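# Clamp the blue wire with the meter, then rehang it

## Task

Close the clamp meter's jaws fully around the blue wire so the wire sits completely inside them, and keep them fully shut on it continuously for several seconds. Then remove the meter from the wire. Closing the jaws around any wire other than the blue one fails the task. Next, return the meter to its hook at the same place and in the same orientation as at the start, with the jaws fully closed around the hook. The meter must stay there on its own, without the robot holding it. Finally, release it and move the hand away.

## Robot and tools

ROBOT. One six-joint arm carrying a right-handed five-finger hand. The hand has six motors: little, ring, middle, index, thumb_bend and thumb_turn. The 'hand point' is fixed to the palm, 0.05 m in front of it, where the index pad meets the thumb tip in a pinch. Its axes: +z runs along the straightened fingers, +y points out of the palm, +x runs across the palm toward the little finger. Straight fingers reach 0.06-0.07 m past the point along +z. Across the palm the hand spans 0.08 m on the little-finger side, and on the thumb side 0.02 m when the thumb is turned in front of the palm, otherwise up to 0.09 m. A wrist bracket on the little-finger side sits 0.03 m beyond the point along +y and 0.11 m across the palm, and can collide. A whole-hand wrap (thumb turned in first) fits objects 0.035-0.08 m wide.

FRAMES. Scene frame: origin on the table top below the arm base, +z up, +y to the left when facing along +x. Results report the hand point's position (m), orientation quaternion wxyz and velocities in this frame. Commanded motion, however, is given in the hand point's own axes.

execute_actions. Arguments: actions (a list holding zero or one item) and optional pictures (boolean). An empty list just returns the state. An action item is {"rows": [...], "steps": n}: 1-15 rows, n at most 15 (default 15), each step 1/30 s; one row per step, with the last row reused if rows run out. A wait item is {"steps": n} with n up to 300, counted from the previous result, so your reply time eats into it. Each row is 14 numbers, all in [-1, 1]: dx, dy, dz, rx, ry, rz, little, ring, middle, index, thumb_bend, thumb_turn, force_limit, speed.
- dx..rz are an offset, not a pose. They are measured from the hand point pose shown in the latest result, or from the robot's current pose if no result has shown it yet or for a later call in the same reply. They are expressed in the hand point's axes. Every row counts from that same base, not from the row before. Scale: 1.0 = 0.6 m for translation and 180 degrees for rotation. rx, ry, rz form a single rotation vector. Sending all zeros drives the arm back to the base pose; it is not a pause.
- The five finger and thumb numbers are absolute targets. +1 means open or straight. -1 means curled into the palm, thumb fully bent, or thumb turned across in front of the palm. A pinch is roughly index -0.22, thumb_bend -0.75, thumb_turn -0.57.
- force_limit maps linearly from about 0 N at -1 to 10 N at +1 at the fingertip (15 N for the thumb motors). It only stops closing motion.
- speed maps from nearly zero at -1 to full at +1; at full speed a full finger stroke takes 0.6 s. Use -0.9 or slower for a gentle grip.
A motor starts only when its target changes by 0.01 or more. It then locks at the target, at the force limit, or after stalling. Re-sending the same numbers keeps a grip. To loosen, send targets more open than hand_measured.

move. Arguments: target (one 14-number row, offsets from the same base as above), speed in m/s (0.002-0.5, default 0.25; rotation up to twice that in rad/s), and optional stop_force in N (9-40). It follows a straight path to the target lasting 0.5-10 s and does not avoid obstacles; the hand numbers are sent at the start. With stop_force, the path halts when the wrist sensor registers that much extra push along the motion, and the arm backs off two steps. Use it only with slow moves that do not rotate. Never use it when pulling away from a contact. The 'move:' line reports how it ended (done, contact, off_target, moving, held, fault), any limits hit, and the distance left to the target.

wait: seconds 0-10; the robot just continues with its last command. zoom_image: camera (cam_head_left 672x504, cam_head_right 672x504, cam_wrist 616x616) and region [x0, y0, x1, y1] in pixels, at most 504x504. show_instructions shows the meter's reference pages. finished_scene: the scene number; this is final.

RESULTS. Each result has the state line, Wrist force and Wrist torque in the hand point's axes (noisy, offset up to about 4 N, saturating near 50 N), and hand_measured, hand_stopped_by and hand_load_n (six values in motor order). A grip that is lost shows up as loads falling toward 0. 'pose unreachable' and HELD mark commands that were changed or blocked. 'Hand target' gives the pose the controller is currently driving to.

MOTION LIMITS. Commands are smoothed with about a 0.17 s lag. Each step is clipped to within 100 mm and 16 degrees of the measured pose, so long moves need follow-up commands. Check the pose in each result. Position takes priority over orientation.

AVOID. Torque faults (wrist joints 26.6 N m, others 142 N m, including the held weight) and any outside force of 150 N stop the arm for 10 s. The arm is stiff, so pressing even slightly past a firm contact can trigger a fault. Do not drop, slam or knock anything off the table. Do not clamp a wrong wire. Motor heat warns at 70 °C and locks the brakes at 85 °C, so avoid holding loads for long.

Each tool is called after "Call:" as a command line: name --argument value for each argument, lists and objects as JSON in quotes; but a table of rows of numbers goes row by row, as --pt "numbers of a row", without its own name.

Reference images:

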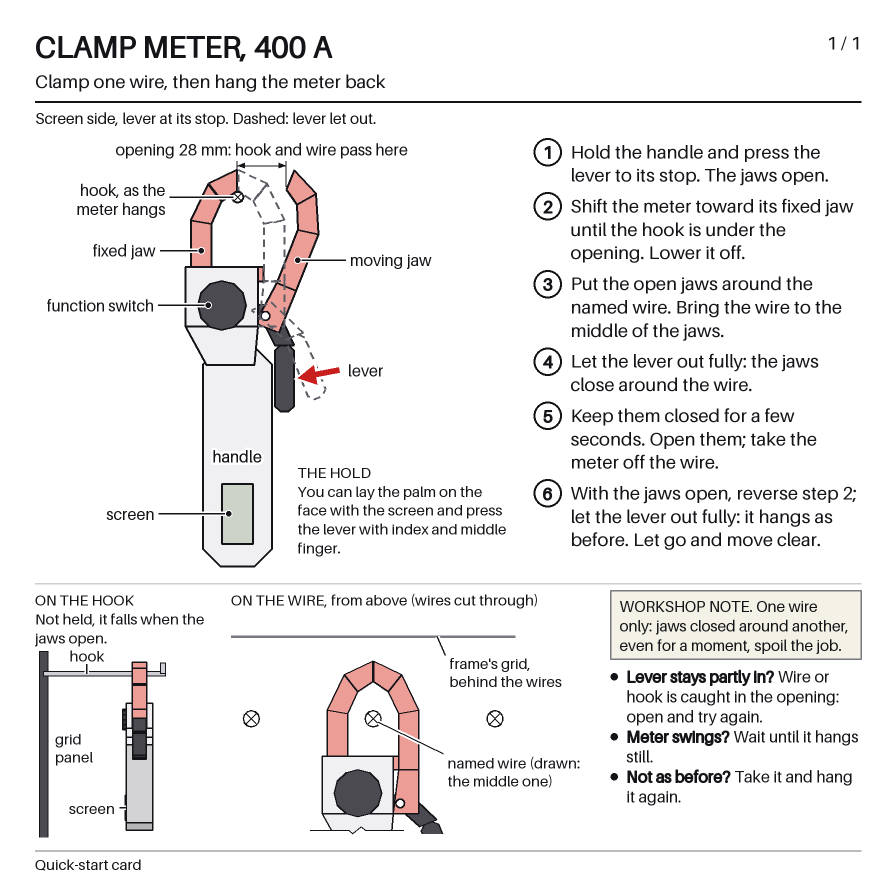

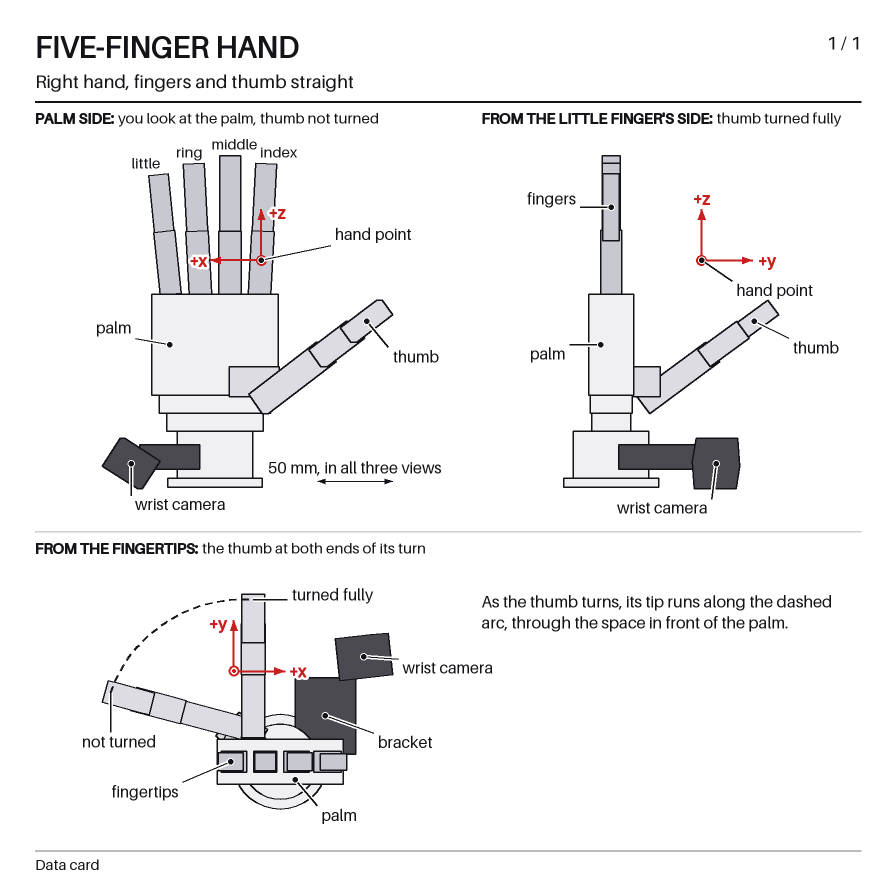

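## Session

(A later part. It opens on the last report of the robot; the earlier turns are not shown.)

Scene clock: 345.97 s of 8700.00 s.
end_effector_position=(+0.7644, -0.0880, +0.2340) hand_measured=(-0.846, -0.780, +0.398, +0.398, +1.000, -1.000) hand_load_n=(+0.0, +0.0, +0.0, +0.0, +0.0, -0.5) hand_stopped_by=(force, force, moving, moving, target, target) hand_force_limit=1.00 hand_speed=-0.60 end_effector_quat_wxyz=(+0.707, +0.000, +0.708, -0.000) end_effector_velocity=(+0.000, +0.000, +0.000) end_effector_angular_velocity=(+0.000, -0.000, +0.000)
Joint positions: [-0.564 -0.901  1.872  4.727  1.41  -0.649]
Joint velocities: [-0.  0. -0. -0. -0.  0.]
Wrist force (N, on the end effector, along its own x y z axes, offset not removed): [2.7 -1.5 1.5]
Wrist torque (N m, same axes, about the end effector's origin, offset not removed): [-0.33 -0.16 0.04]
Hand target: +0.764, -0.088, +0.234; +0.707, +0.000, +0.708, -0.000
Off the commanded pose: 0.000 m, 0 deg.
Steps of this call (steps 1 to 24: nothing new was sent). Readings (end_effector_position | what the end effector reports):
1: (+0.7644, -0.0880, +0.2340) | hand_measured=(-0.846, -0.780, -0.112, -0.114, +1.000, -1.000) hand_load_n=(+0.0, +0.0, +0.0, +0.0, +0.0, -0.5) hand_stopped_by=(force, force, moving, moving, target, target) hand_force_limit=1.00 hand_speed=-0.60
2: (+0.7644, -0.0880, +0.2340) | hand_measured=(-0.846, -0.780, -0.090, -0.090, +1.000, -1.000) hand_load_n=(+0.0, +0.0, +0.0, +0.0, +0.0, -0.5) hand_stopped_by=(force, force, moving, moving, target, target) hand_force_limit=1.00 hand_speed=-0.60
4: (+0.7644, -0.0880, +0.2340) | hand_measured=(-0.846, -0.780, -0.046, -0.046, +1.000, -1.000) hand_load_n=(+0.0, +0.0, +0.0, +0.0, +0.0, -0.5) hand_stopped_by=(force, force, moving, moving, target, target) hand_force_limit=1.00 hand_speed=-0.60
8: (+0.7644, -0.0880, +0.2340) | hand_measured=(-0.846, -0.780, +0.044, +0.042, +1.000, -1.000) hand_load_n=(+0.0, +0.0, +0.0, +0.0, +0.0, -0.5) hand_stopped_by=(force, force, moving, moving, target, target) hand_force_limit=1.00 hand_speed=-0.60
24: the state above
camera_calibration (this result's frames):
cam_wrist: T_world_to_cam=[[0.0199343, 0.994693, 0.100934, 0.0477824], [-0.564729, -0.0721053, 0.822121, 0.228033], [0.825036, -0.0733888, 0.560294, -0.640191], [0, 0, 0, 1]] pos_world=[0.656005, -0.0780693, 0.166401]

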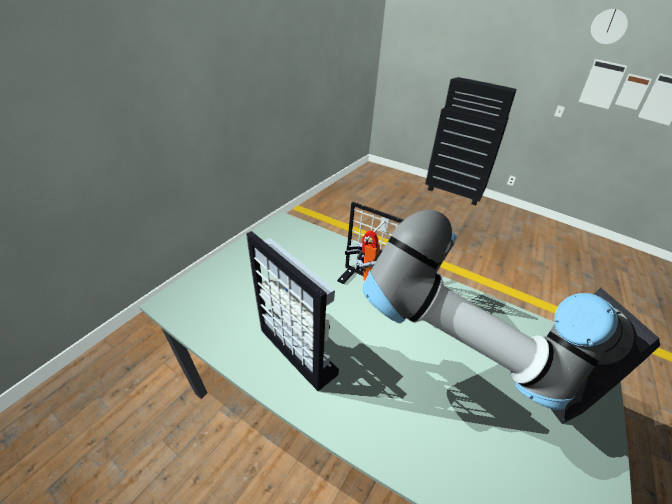

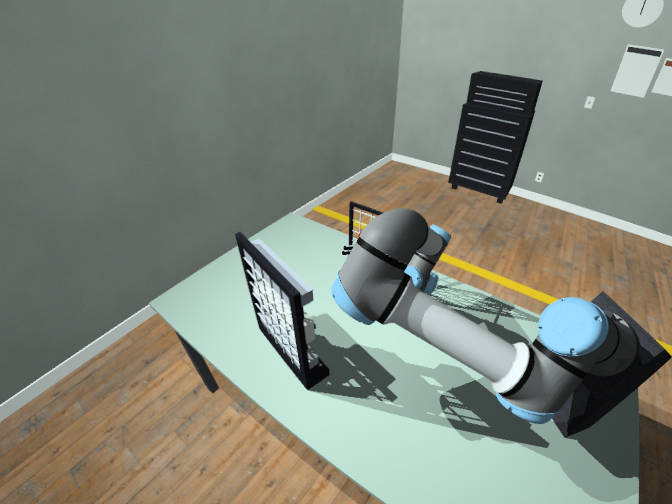

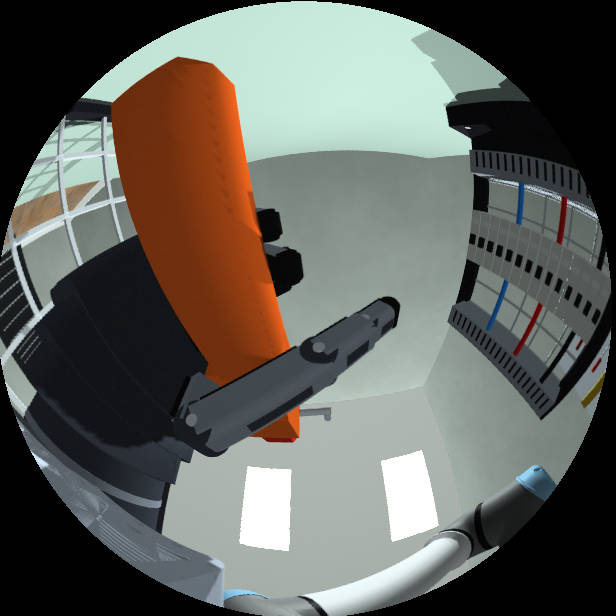

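Call:
execute_actions --actions '[{"rows": [[0,0,0,0,0,0,1,1,1,1,1,-1,1.0,-0.4]], "steps": 15}]' --pictures false

Call:
wait --seconds 1.5

Call:
zoom_image --camera "cam_head_left" --region '[325, 210, 405, 300]'

Scene clock: 349.30 s of 8700.00 s.
end_effector_position=(+0.7644, -0.0880, +0.2340) hand_measured=(-0.450, -0.384, +0.796, +0.796, +1.000, -1.000) hand_load_n=(+0.0, +0.0, +0.0, +0.0, +0.0, -0.5) hand_stopped_by=(moving, moving, moving, moving, target, target) hand_force_limit=1.00 hand_speed=-0.40 end_effector_quat_wxyz=(+0.707, +0.000, +0.708, -0.000) end_effector_velocity=(-0.000, -0.000, -0.000) end_effector_angular_velocity=(+0.001, +0.000, -0.000)
Joint positions: [-0.564 -0.901  1.872  4.727  1.41  -0.649]
Joint velocities: [ 0.    -0.     0.     0.    -0.     0.001]
Wrist force (N, on the end effector, along its own x y z axes, offset not removed): [2.1 -0.2 0.1]
Wrist torque (N m, same axes, about the end effector's origin, offset not removed): [-0.06 -0.01 0.02]
Hand target: +0.764, -0.088, +0.234; +0.707, +0.000, +0.708, -0.000
Off the commanded pose: 0.000 m, 0 deg.
Steps of this call (steps 1 to 85: nothing new was sent; steps 86 to 100: all 15 steps of this action). Readings (end_effector_position | what the end effector reports):
86: (+0.7644, -0.0880, +0.2340) | hand_measured=(-0.846, -0.780, +0.400, +0.400, +1.000, -1.000) hand_load_n=(+0.0, +0.0, +0.0, +0.0, +0.0, -0.5) hand_stopped_by=(moving, moving, moving, moving, target, target) hand_force_limit=1.00 hand_speed=-0.40
87: (+0.7644, -0.0880, +0.2340) | hand_measured=(-0.846, -0.780, +0.400, +0.400, +1.000, -1.000) hand_load_n=(+0.0, +0.0, +0.0, +0.0, +0.0, -0.5) hand_stopped_by=(moving, moving, moving, moving, target, target) hand_force_limit=1.00 hand_speed=-0.40
89: (+0.7644, -0.0880, +0.2340) | hand_measured=(-0.816, -0.750, +0.430, +0.430, +1.000, -1.000) hand_load_n=(+0.0, +0.0, +0.0, +0.0, +0.0, -0.5) hand_stopped_by=(moving, moving, moving, moving, target, target) hand_force_limit=1.00 hand_speed=-0.40
93: (+0.7644, -0.0880, +0.2340) | hand_measured=(-0.684, -0.616, +0.564, +0.564, +1.000, -1.000) hand_load_n=(+0.0, +0.0, +0.0, +0.0, +0.0, -0.5) hand_stopped_by=(moving, moving, moving, moving, target, target) hand_force_limit=1.00 hand_speed=-0.40
100: the state above

Scene clock: 350.80 s of 8700.00 s.
end_effector_position=(+0.7644, -0.0880, +0.2340) hand_measured=(+1.000, +1.000, +1.000, +1.000, +1.000, -1.000) hand_load_n=(+0.0, +0.0, +0.0, +0.0, +0.0, -0.5) hand_stopped_by=(moving, target, target, target, target, target) hand_force_limit=1.00 hand_speed=-0.40 end_effector_quat_wxyz=(+0.707, +0.000, +0.708, -0.000) end_effector_velocity=(-0.000, -0.000, -0.000) end_effector_angular_velocity=(-0.000, +0.000, -0.000)
Joint positions: [-0.564 -0.901  1.872  4.727  1.41  -0.649]
Joint velocities: [-0.    -0.     0.001 -0.    -0.    -0.   ]
Wrist force (N, on the end effector, along its own x y z axes, offset not removed): [3.2 -2.3 -1.3]
Wrist torque (N m, same axes, about the end effector's origin, offset not removed): [-0.18 -0.13 0.07]
Hand target: +0.764, -0.088, +0.234; +0.707, +0.000, +0.708, -0.000
Off the commanded pose: 0.000 m, 0 deg.
Steps of this call (steps 1 to 45: nothing new was sent). Readings (end_effector_position | what the end effector reports):
1: (+0.7644, -0.0880, +0.2340) | hand_measured=(-0.416, -0.350, +0.830, +0.830, +1.000, -1.000) hand_load_n=(+0.0, +0.0, +0.0, +0.0, +0.0, -0.5) hand_stopped_by=(moving, moving, moving, moving, target, target) hand_force_limit=1.00 hand_speed=-0.40
2: (+0.7644, -0.0880, +0.2340) | hand_measured=(-0.384, -0.316, +0.864, +0.864, +1.000, -1.000) hand_load_n=(+0.0, +0.0, +0.0, +0.0, +0.0, -0.5) hand_stopped_by=(moving, moving, moving, moving, target, target) hand_force_limit=1.00 hand_speed=-0.40
4: (+0.7644, -0.0880, +0.2340) | hand_measured=(-0.316, -0.250, +0.930, +0.930, +1.000, -1.000) hand_load_n=(+0.0, +0.0, +0.0, +0.0, +0.0, -0.5) hand_stopped_by=(moving, moving, moving, moving, target, target) hand_force_limit=1.00 hand_speed=-0.40
8: (+0.7644, -0.0880, +0.2340) | hand_measured=(-0.184, -0.116, +1.000, +1.000, +1.000, -1.000) hand_load_n=(+0.0, +0.0, +0.0, +0.0, +0.0, -0.5) hand_stopped_by=(moving, moving, moving, moving, target, target) hand_force_limit=1.00 hand_speed=-0.40
45: the state above
camera_calibration (this result's frames):
cam_wrist: T_world_to_cam=[[0.0199345, 0.994693, 0.100934, 0.0477823], [-0.564729, -0.0721051, 0.82212, 0.228034], [0.825036, -0.073389, 0.560295, -0.640191], [0, 0, 0, 1]] pos_world=[0.656005, -0.0780693, 0.166402]

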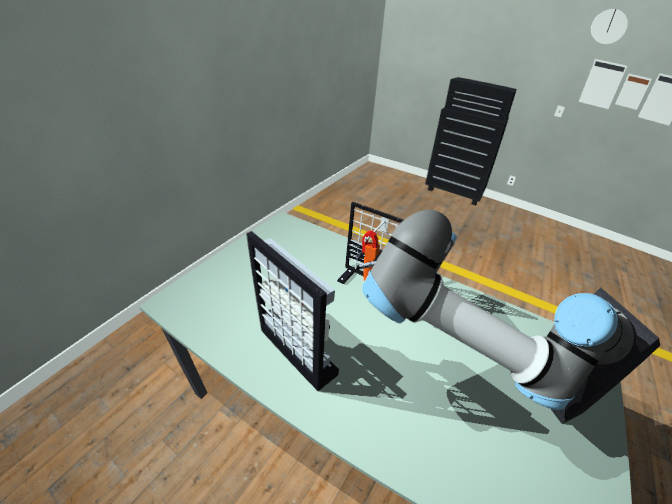

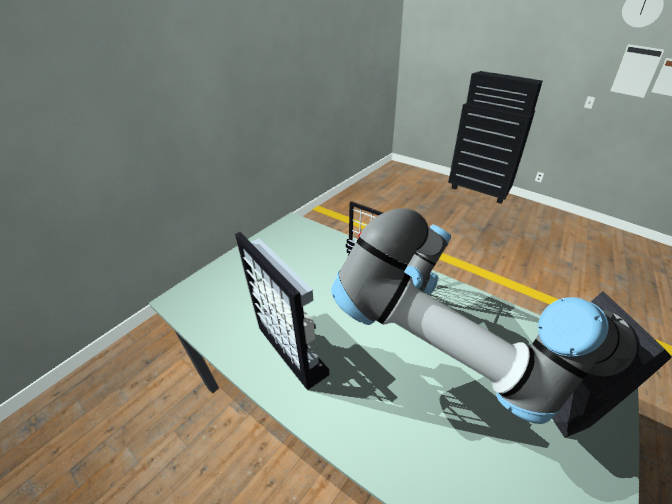

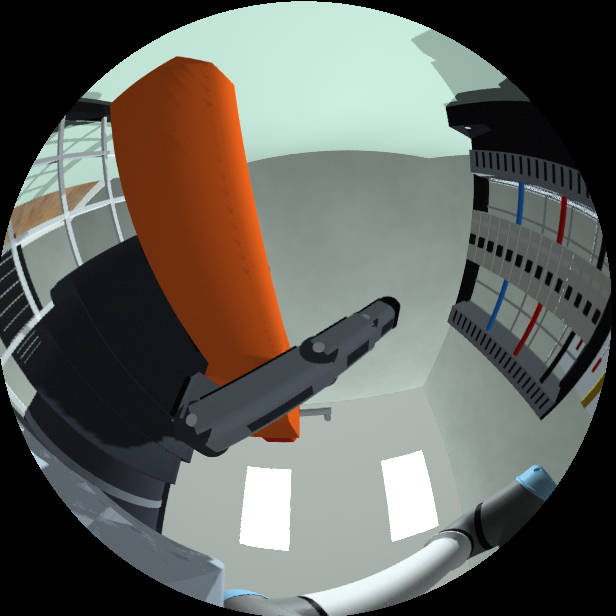

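Region (325, 210, 405, 300) of cam_head_left's 672x504 image, scaled by 5.600, with more detail than that image has.

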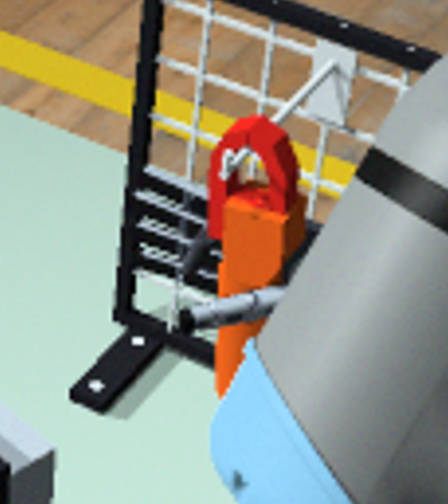

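Call:
move --target '[0.033,-0.012,-0.01,0,0,0,1,1,1,1,1,-1,1.0,-0.4]' --speed 0.015

Call:
zoom_image --camera "cam_head_left" --region '[325, 210, 405, 300]'

Scene clock: 356.60 s of 8700.00 s.
end_effector_position=(+0.7584, -0.0951, +0.2145) hand_measured=(+1.000, +1.000, +1.000, +1.000, +1.000, -1.000) hand_load_n=(+0.0, +0.0, +0.0, +0.0, +0.0, +0.0) hand_stopped_by=(target, target, target, target, target, target) hand_force_limit=1.00 hand_speed=-0.40 end_effector_quat_wxyz=(+0.707, +0.000, +0.708, -0.000) end_effector_velocity=(-0.001, -0.001, -0.002) end_effector_angular_velocity=(+0.000, +0.000, -0.000)
Joint positions: [-0.545 -0.855  1.854  4.701  1.426 -0.66 ]
Joint velocities: [ 0.002  0.005 -0.002 -0.003  0.002 -0.001]
Wrist force (N, on the end effector, along its own x y z axes, offset not removed): [0.0 -2.2 1.2]
Wrist torque (N m, same axes, about the end effector's origin, offset not removed): [-0.35 0.05 0.07]
Hand target: +0.758, -0.095, +0.214; +0.707, +0.000, +0.708, -0.000
Off the commanded pose: 0.000 m, 0 deg.
After step 100, 0.73 s passed at rest.
move: done
camera_calibration (this result's frames):
cam_wrist: T_world_to_cam=[[0.0199503, 0.994697, 0.100897, 0.0569328], [-0.564687, -0.0720697, 0.822153, 0.240187], [0.825064, -0.0733776, 0.560254, -0.624851], [0, 0, 0, 1]] pos_world=[0.650036, -0.0851708, 0.146861]

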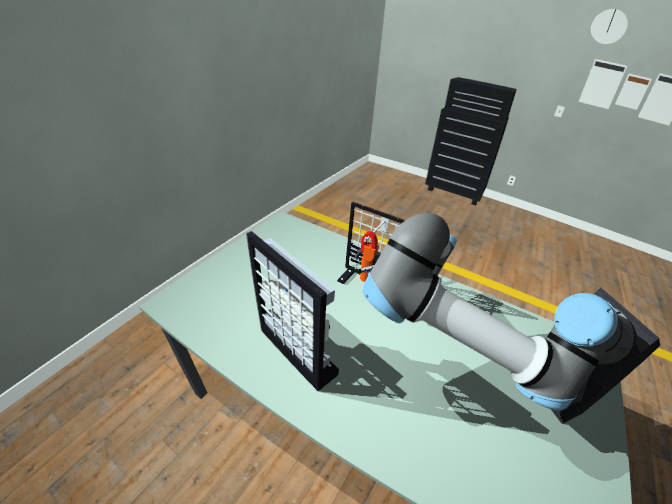

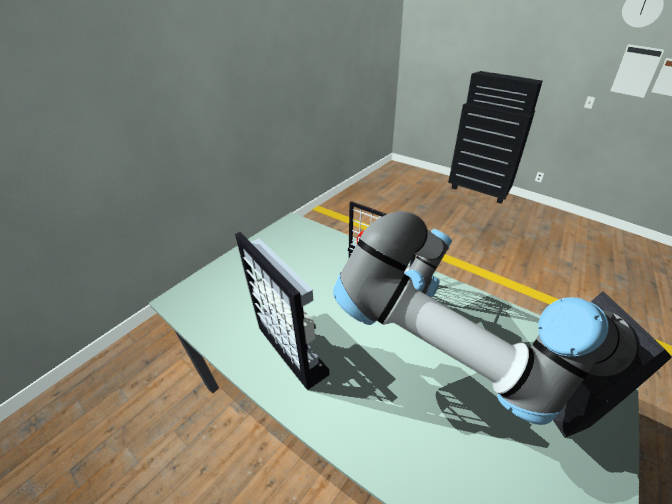

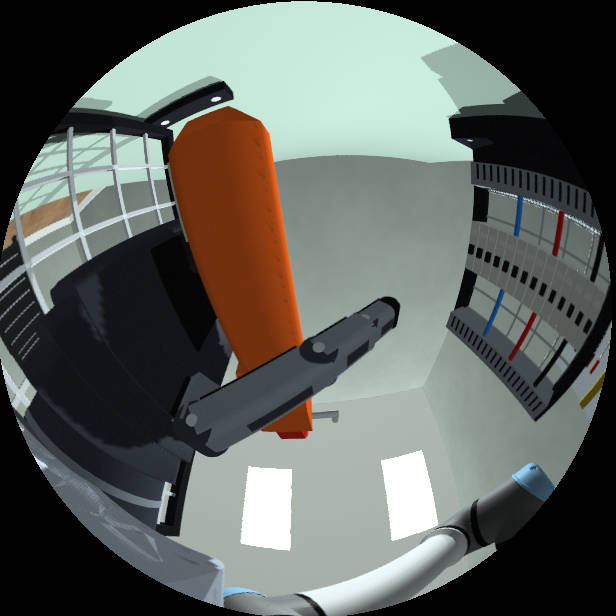

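Region (325, 210, 405, 300) of cam_head_left's 672x504 image, scaled by 5.600, with more detail than that image has.

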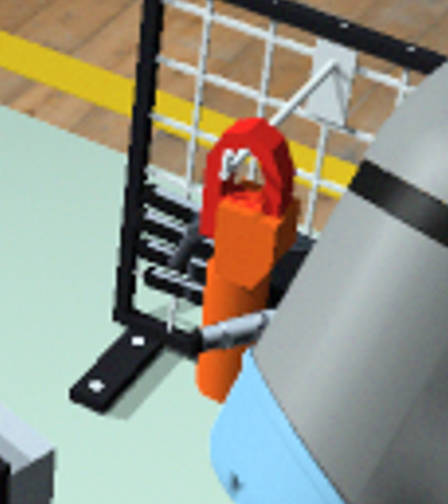

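Call:
zoom_image --camera "cam_wrist" --region '[150, 90, 360, 450]'

Region (150, 90, 360, 450) of cam_wrist's 616x616 image, scaled by 1.400, with more detail than that image has; it fills the left 294 columns of this view, and the rest is white.

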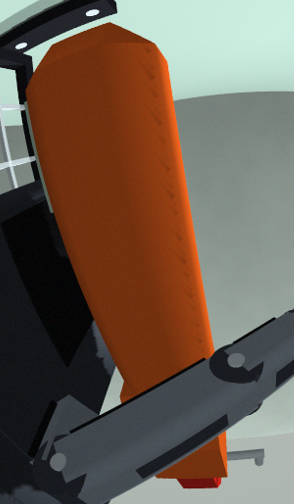

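Call:
move --target '[0,0.004,0.009,0,0,0,1,1,0.2,1,1,-1,0.6,-0.3]' --speed 0.02

Call:
execute_actions --actions '[{"rows": [[0,0,0,0,0,0,1,1,-1,1,1,-1,0.6,-0.6]], "steps": 15}]' --pictures false

Call:
wait --seconds 1.5

Scene clock: 372.03 s of 8700.00 s.
end_effector_position=(+0.7638, -0.0927, +0.2145) hand_measured=(+1.000, +1.000, +0.200, +1.000, +1.000, -1.000) hand_load_n=(+0.0, +0.0, +0.0, +0.0, +0.0, +0.0) hand_stopped_by=(target, target, target, target, target, target) hand_force_limit=0.60 hand_speed=-0.30 end_effector_quat_wxyz=(+0.707, +0.000, +0.708, -0.000) end_effector_velocity=(+0.000, +0.000, +0.000) end_effector_angular_velocity=(+0.000, +0.000, -0.000)
Joint positions: [-0.541 -0.858  1.842  4.716  1.429 -0.662]
Joint velocities: [ 0.    -0.    -0.001  0.001  0.     0.   ]
Wrist force (N, on the end effector, along its own x y z axes, offset not removed): [-0.2 -0.9 0.1]
Wrist torque (N m, same axes, about the end effector's origin, offset not removed): [-0.04 0.10 -0.06]
Hand target: +0.764, -0.093, +0.214; +0.707, +0.000, +0.708, -0.000
Off the commanded pose: 0.000 m, 0 deg.
After step 110, 10.80 s passed at rest.
move: done
camera_calibration (this result's frames):
cam_wrist: T_world_to_cam=[[0.0199501, 0.994698, 0.10089, 0.0544595], [-0.564681, -0.0720638, 0.822157, 0.243393], [0.825068, -0.0733725, 0.560249, -0.629091], [0, 0, 0, 1]] pos_world=[0.655396, -0.0827889, 0.146846]

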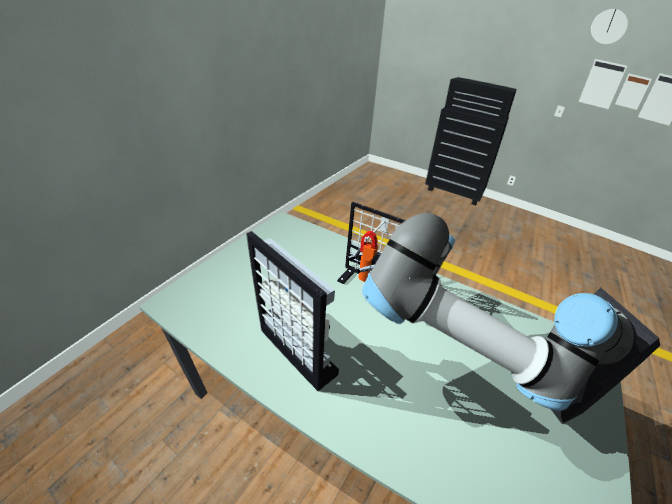

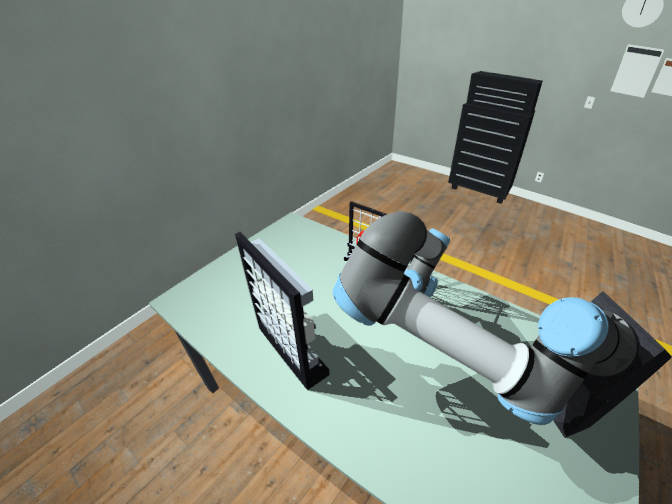

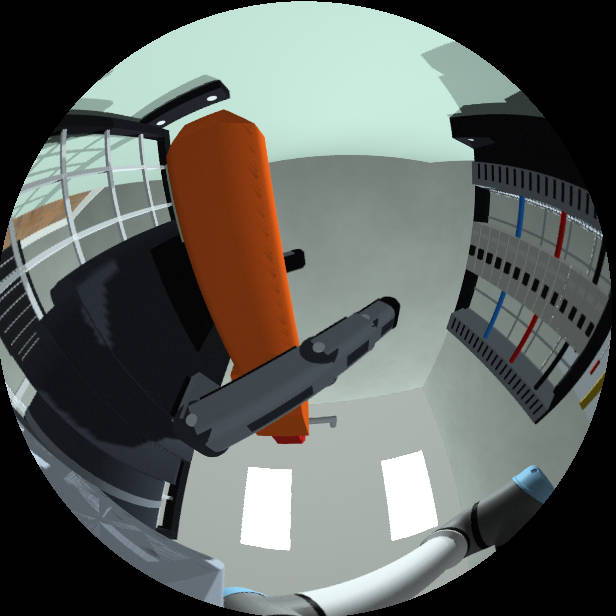

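Scene clock: 372.53 s of 8700.00 s.
end_effector_position=(+0.7638, -0.0927, +0.2145) hand_measured=(+1.000, +1.000, -0.064, +1.000, +1.000, -1.000) hand_load_n=(+0.0, +0.0, +0.0, +0.0, +0.0, +0.0) hand_stopped_by=(target, target, moving, target, target, target) hand_force_limit=0.60 hand_speed=-0.60 end_effector_quat_wxyz=(+0.707, +0.000, +0.708, -0.000) end_effector_velocity=(+0.000, -0.000, +0.000) end_effector_angular_velocity=(+0.000, -0.000, +0.000)
Joint positions: [-0.541 -0.858  1.842  4.716  1.429 -0.662]
Joint velocities: [ 0.     0.    -0.     0.     0.     0.001]
Wrist force (N, on the end effector, along its own x y z axes, offset not removed): [1.3 -1.1 -0.2]
Wrist torque (N m, same axes, about the end effector's origin, offset not removed): [-0.12 -0.06 0.09]
Hand target: +0.764, -0.093, +0.214; +0.707, +0.000, +0.708, -0.000
Off the commanded pose: 0.000 m, 0 deg.
Steps of this call (steps 1 to 15: all 15 steps of this action). Readings (end_effector_position | what the end effector reports):
1: (+0.7638, -0.0927, +0.2145) | hand_measured=(+1.000, +1.000, +0.200, +1.000, +1.000, -1.000) hand_load_n=(+0.0, +0.0, +0.0, +0.0, +0.0, +0.0) hand_stopped_by=(target, target, moving, target, target, target) hand_force_limit=0.60 hand_speed=-0.60
2: (+0.7638, -0.0927, +0.2145) | hand_measured=(+1.000, +1.000, +0.200, +1.000, +1.000, -1.000) hand_load_n=(+0.0, +0.0, +0.0, +0.0, +0.0, +0.0) hand_stopped_by=(target, target, moving, target, target, target) hand_force_limit=0.60 hand_speed=-0.60
4: (+0.7638, -0.0927, +0.2145) | hand_measured=(+1.000, +1.000, +0.180, +1.000, +1.000, -1.000) hand_load_n=(+0.0, +0.0, +0.0, +0.0, +0.0, +0.0) hand_stopped_by=(target, target, moving, target, target, target) hand_force_limit=0.60 hand_speed=-0.60
8: (+0.7638, -0.0927, +0.2145) | hand_measured=(+1.000, +1.000, +0.090, +1.000, +1.000, -1.000) hand_load_n=(+0.0, +0.0, +0.0, +0.0, +0.0, +0.0) hand_stopped_by=(target, target, moving, target, target, target) hand_force_limit=0.60 hand_speed=-0.60
15: the state above

Scene clock: 374.03 s of 8700.00 s.
end_effector_position=(+0.7638, -0.0927, +0.2145) hand_measured=(+1.000, +1.000, -0.772, +1.000, +1.000, -1.000) hand_load_n=(+0.0, +0.0, +7.5, +0.0, +0.0, +0.0) hand_stopped_by=(target, target, force, target, target, target) hand_force_limit=0.60 hand_speed=-0.60 end_effector_quat_wxyz=(+0.707, +0.000, +0.708, -0.000) end_effector_velocity=(+0.001, +0.000, +0.000) end_effector_angular_velocity=(-0.000, -0.002, +0.002)
Joint positions: [-0.541 -0.858  1.842  4.716  1.429 -0.662]
Joint velocities: [ 0.     0.    -0.002 -0.001  0.     0.   ]
Wrist force (N, on the end effector, along its own x y z axes, offset not removed): [-0.8 -0.6 2.2]
Wrist torque (N m, same axes, about the end effector's origin, offset not removed): [-0.17 0.35 -0.11]
Hand target: +0.764, -0.093, +0.214; +0.707, +0.000, +0.708, -0.000
Off the commanded pose: 0.000 m, 0 deg.
Steps of this call (steps 1 to 45: nothing new was sent). Readings (end_effector_position | what the end effector reports):
1: (+0.7638, -0.0927, +0.2145) | hand_measured=(+1.000, +1.000, -0.086, +1.000, +1.000, -1.000) hand_load_n=(+0.0, +0.0, +0.0, +0.0, +0.0, +0.0) hand_stopped_by=(target, target, moving, target, target, target) hand_force_limit=0.60 hand_speed=-0.60
2: (+0.7638, -0.0927, +0.2145) | hand_measured=(+1.000, +1.000, -0.110, +1.000, +1.000, -1.000) hand_load_n=(+0.0, +0.0, +0.0, +0.0, +0.0, +0.0) hand_stopped_by=(target, target, moving, target, target, target) hand_force_limit=0.60 hand_speed=-0.60
4: (+0.7638, -0.0927, +0.2145) | hand_measured=(+1.000, +1.000, -0.154, +1.000, +1.000, -1.000) hand_load_n=(+0.0, +0.0, +0.0, +0.0, +0.0, +0.0) hand_stopped_by=(target, target, moving, target, target, target) hand_force_limit=0.60 hand_speed=-0.60
8: (+0.7638, -0.0927, +0.2145) | hand_measured=(+1.000, +1.000, -0.242, +1.000, +1.000, -1.000) hand_load_n=(+0.0, +0.0, +0.0, +0.0, +0.0, +0.0) hand_stopped_by=(target, target, moving, target, target, target) hand_force_limit=0.60 hand_speed=-0.60
45: the state above
camera_calibration (this result's frames):
cam_wrist: T_world_to_cam=[[0.0199489, 0.994698, 0.100889, 0.0544542], [-0.564682, -0.0720639, 0.822157, 0.2434], [0.825068, -0.0733714, 0.56025, -0.629101], [0, 0, 0, 1]] pos_world=[0.655409, -0.0827831, 0.146847]

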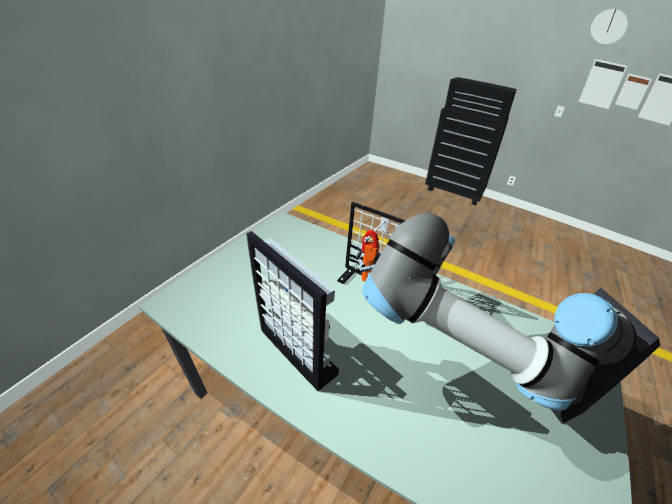

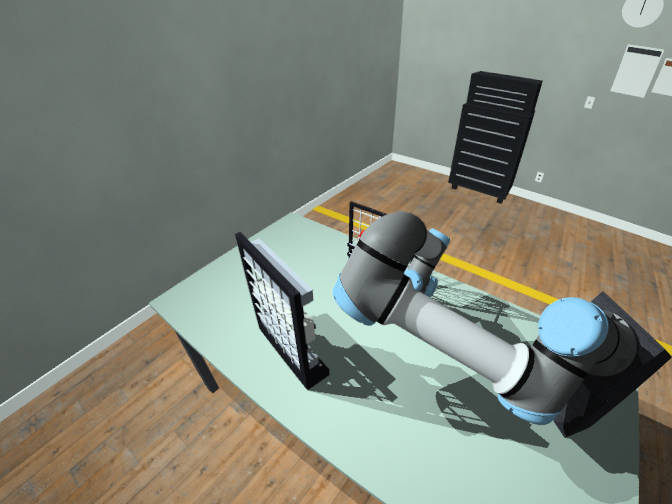

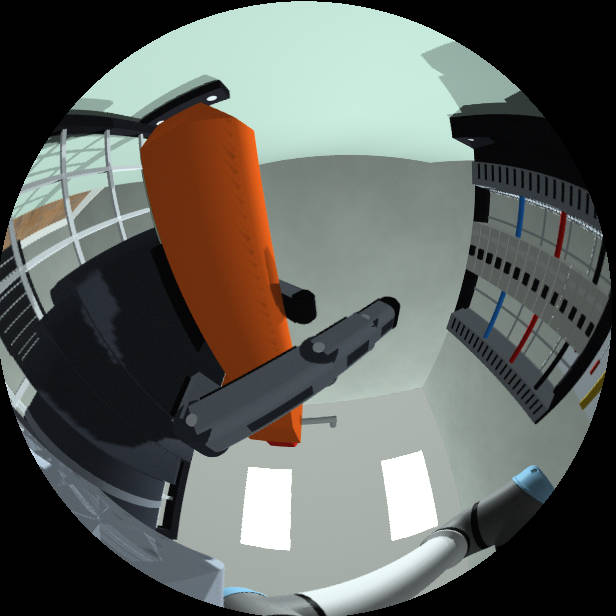

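Call:
zoom_image --camera "cam_head_left" --region '[325, 210, 405, 300]'

Call:
zoom_image --camera "cam_wrist" --region '[110, 90, 360, 460]'

Region (325, 210, 405, 300) of cam_head_left's 672x504 image, scaled by 5.600, with more detail than that image has.

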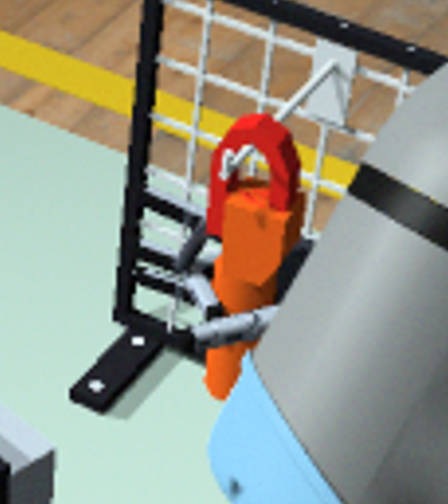

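Region (110, 90, 360, 460) of cam_wrist's 616x616 image, scaled by 1.362, with more detail than that image has; it fills the left 341 columns of this view, and the rest is white.

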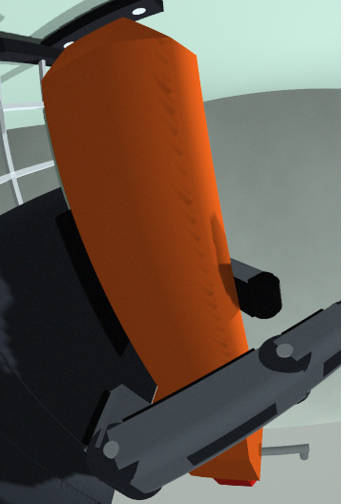

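Call:
move --target '[0,0,0.018,0,0,0,1,1,-1,1,1,-1,0.6,-0.6]' --speed 0.015

Call:
zoom_image --camera "cam_head_left" --region '[325, 210, 405, 300]'

Scene clock: 385.33 s of 8700.00 s.
end_effector_position=(+0.7743, -0.0927, +0.2145) hand_measured=(+1.000, +1.000, -0.774, +1.000, +1.000, -1.000) hand_load_n=(+0.0, +0.0, +0.0, +0.0, +0.0, +0.0) hand_stopped_by=(target, target, force, target, target, target) hand_force_limit=0.60 hand_speed=-0.60 end_effector_quat_wxyz=(+0.707, +0.000, +0.708, -0.000) end_effector_velocity=(+0.003, +0.000, +0.000) end_effector_angular_velocity=(-0.000, -0.001, +0.001)
Joint positions: [-0.539 -0.858  1.814  4.744  1.431 -0.664]
Joint velocities: [ 0.001  0.    -0.007  0.006  0.    -0.   ]
Wrist force (N, on the end effector, along its own x y z axes, offset not removed): [1.2 0.2 0.6]
Wrist torque (N m, same axes, about the end effector's origin, offset not removed): [0.13 -0.16 0.04]
Hand target: +0.775, -0.093, +0.214; +0.707, +0.000, +0.708, -0.000
Off the commanded pose: 0.000 m, 0 deg.
After step 90, 7.30 s passed at rest.
move: done
camera_calibration (this result's frames):
cam_wrist: T_world_to_cam=[[0.0199382, 0.994699, 0.100877, 0.0542535], [-0.564692, -0.0720588, 0.82215, 0.249365], [0.825061, -0.0733564, 0.560262, -0.637773], [0, 0, 0, 1]] pos_world=[0.665934, -0.0827817, 0.146831]

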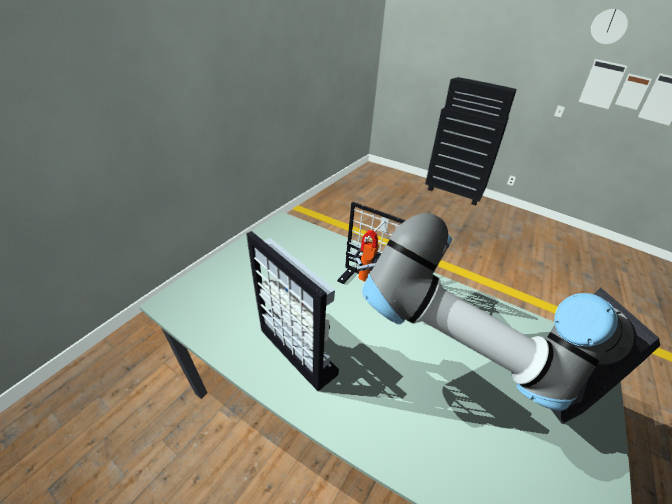

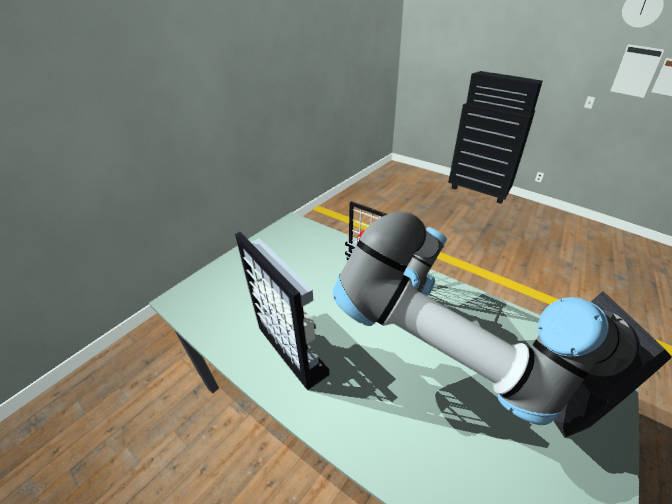

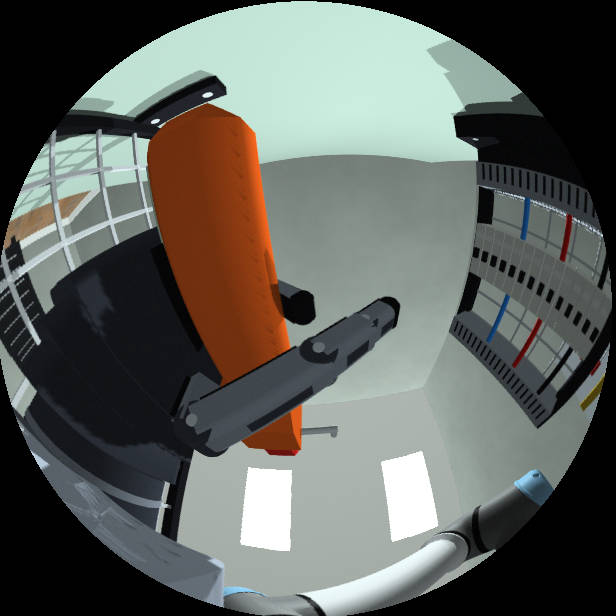

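Region (325, 210, 405, 300) of cam_head_left's 672x504 image, scaled by 5.600, with more detail than that image has.

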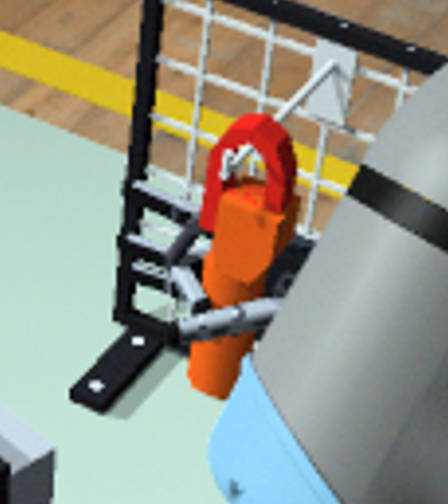

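Call:
execute_actions --actions '[{"rows": [[0,0,0,0,0,0,1,1,-1,1,0.2,-1,0.0,-0.5]], "steps": 15}]' --pictures false

Call:
wait --seconds 0.6

Scene clock: 393.23 s of 8700.00 s.
end_effector_position=(+0.7743, -0.0927, +0.2144) hand_measured=(+1.000, +1.000, -0.774, +1.000, +0.792, -1.000) hand_load_n=(+0.0, +0.0, +0.0, +0.0, +0.0, +0.0) hand_stopped_by=(target, target, force, target, moving, target) hand_force_limit=0.00 hand_speed=-0.50 end_effector_quat_wxyz=(+0.707, +0.000, +0.708, -0.000) end_effector_velocity=(+0.000, +0.000, +0.000) end_effector_angular_velocity=(+0.001, -0.000, +0.001)
Joint positions: [-0.539 -0.857  1.814  4.744  1.431 -0.664]
Joint velocities: [ 0.     0.    -0.    -0.    -0.     0.001]
Wrist force (N, on the end effector, along its own x y z axes, offset not removed): [-0.4 -1.0 -0.5]
Wrist torque (N m, same axes, about the end effector's origin, offset not removed): [-0.05 0.12 -0.10]
Hand target: +0.774, -0.093, +0.214; +0.707, +0.000, +0.708, -0.000
Off the commanded pose: 0.000 m, 0 deg.
Steps of this call (steps 1 to 90: nothing new was sent; then 4.40 s passed at rest; steps 91 to 105: all 15 steps of this action). Readings (end_effector_position | what the end effector reports):
91: (+0.7746, -0.0927, +0.2144) | hand_measured=(+1.000, +1.000, -0.774, +1.000, +1.000, -1.000) hand_load_n=(+0.0, +0.0, +0.0, +0.0, +0.0, +0.0) hand_stopped_by=(target, target, force, target, moving, target) hand_force_limit=0.00 hand_speed=-0.50
92: (+0.7746, -0.0927, +0.2144) | hand_measured=(+1.000, +1.000, -0.774, +1.000, +1.000, -1.000) hand_load_n=(+0.0, +0.0, +0.0, +0.0, +0.0, +0.0) hand_stopped_by=(target, target, force, target, moving, target) hand_force_limit=0.00 hand_speed=-0.50
94: (+0.7746, -0.0927, +0.2144) | hand_measured=(+1.000, +1.000, -0.774, +1.000, +0.984, -1.000) hand_load_n=(+0.0, +0.0, +0.0, +0.0, +0.0, +0.0) hand_stopped_by=(target, target, force, target, moving, target) hand_force_limit=0.00 hand_speed=-0.50
98: (+0.7744, -0.0927, +0.2144) | hand_measured=(+1.000, +1.000, -0.774, +1.000, +0.914, -1.000) hand_load_n=(+0.0, +0.0, +0.0, +0.0, +0.0, +0.0) hand_stopped_by=(target, target, force, target, moving, target) hand_force_limit=0.00 hand_speed=-0.50
105: the state above

Scene clock: 393.83 s of 8700.00 s.
end_effector_position=(+0.7743, -0.0927, +0.2144) hand_measured=(+1.000, +1.000, -0.774, +1.000, +0.476, -1.000) hand_load_n=(+0.0, +0.0, +0.0, +0.0, +0.0, +0.0) hand_stopped_by=(target, target, force, target, moving, target) hand_force_limit=0.00 hand_speed=-0.50 end_effector_quat_wxyz=(+0.707, +0.000, +0.708, -0.000) end_effector_velocity=(-0.000, -0.000, -0.000) end_effector_angular_velocity=(+0.001, +0.001, -0.000)
Joint positions: [-0.539 -0.857  1.814  4.744  1.431 -0.664]
Joint velocities: [ 0.    -0.     0.     0.001 -0.     0.001]
Wrist force (N, on the end effector, along its own x y z axes, offset not removed): [0.9 -0.7 -1.2]
Wrist torque (N m, same axes, about the end effector's origin, offset not removed): [0.03 -0.02 0.05]
Hand target: +0.774, -0.093, +0.214; +0.707, +0.000, +0.708, -0.000
Off the commanded pose: 0.000 m, 0 deg.
Steps of this call (steps 1 to 18: nothing new was sent). Readings (end_effector_position | what the end effector reports):
1: (+0.7743, -0.0927, +0.2144) | hand_measured=(+1.000, +1.000, -0.774, +1.000, +0.774, -1.000) hand_load_n=(+0.0, +0.0, +0.0, +0.0, +0.0, +0.0) hand_stopped_by=(target, target, force, target, moving, target) hand_force_limit=0.00 hand_speed=-0.50
2: (+0.7743, -0.0927, +0.2144) | hand_measured=(+1.000, +1.000, -0.774, +1.000, +0.756, -1.000) hand_load_n=(+0.0, +0.0, +0.0, +0.0, +0.0, +0.0) hand_stopped_by=(target, target, force, target, moving, target) hand_force_limit=0.00 hand_speed=-0.50
4: (+0.7743, -0.0927, +0.2144) | hand_measured=(+1.000, +1.000, -0.774, +1.000, +0.720, -1.000) hand_load_n=(+0.0, +0.0, +0.0, +0.0, +0.0, +0.0) hand_stopped_by=(target, target, force, target, moving, target) hand_force_limit=0.00 hand_speed=-0.50
8: (+0.7743, -0.0927, +0.2144) | hand_measured=(+1.000, +1.000, -0.774, +1.000, +0.650, -1.000) hand_load_n=(+0.0, +0.0, +0.0, +0.0, +0.0, +0.0) hand_stopped_by=(target, target, force, target, moving, target) hand_force_limit=0.00 hand_speed=-0.50
18: the state above
camera_calibration (this result's frames):
cam_wrist: T_world_to_cam=[[0.0199416, 0.994696, 0.100908, 0.0542321], [-0.564629, -0.072088, 0.822191, 0.24935], [0.825104, -0.0733711, 0.560196, -0.637739], [0, 0, 0, 1]] pos_world=[0.66591, -0.082761, 0.146774]

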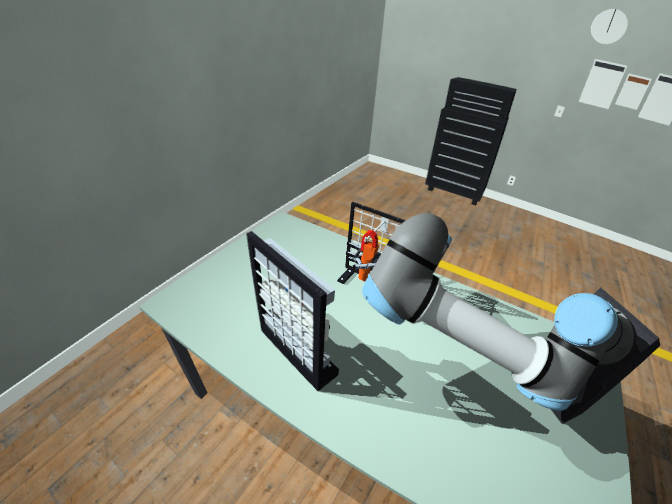

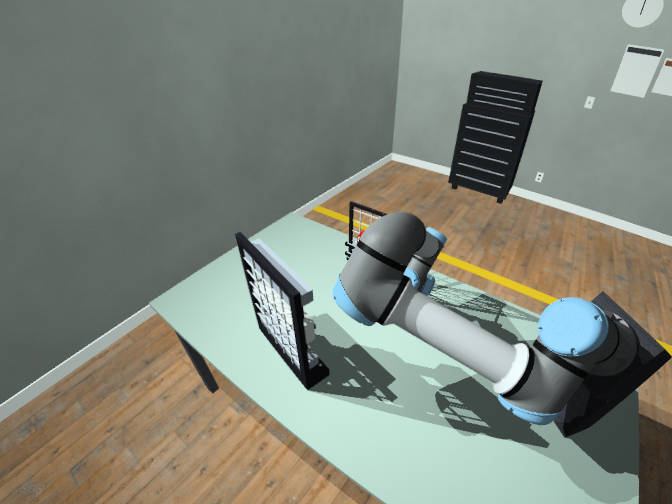

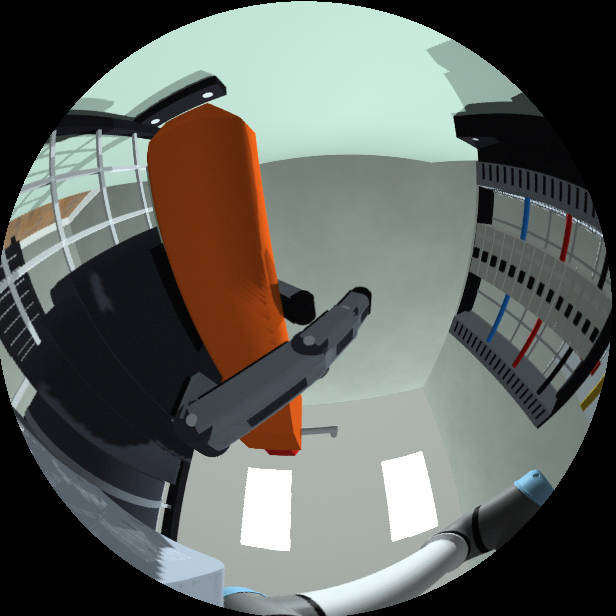

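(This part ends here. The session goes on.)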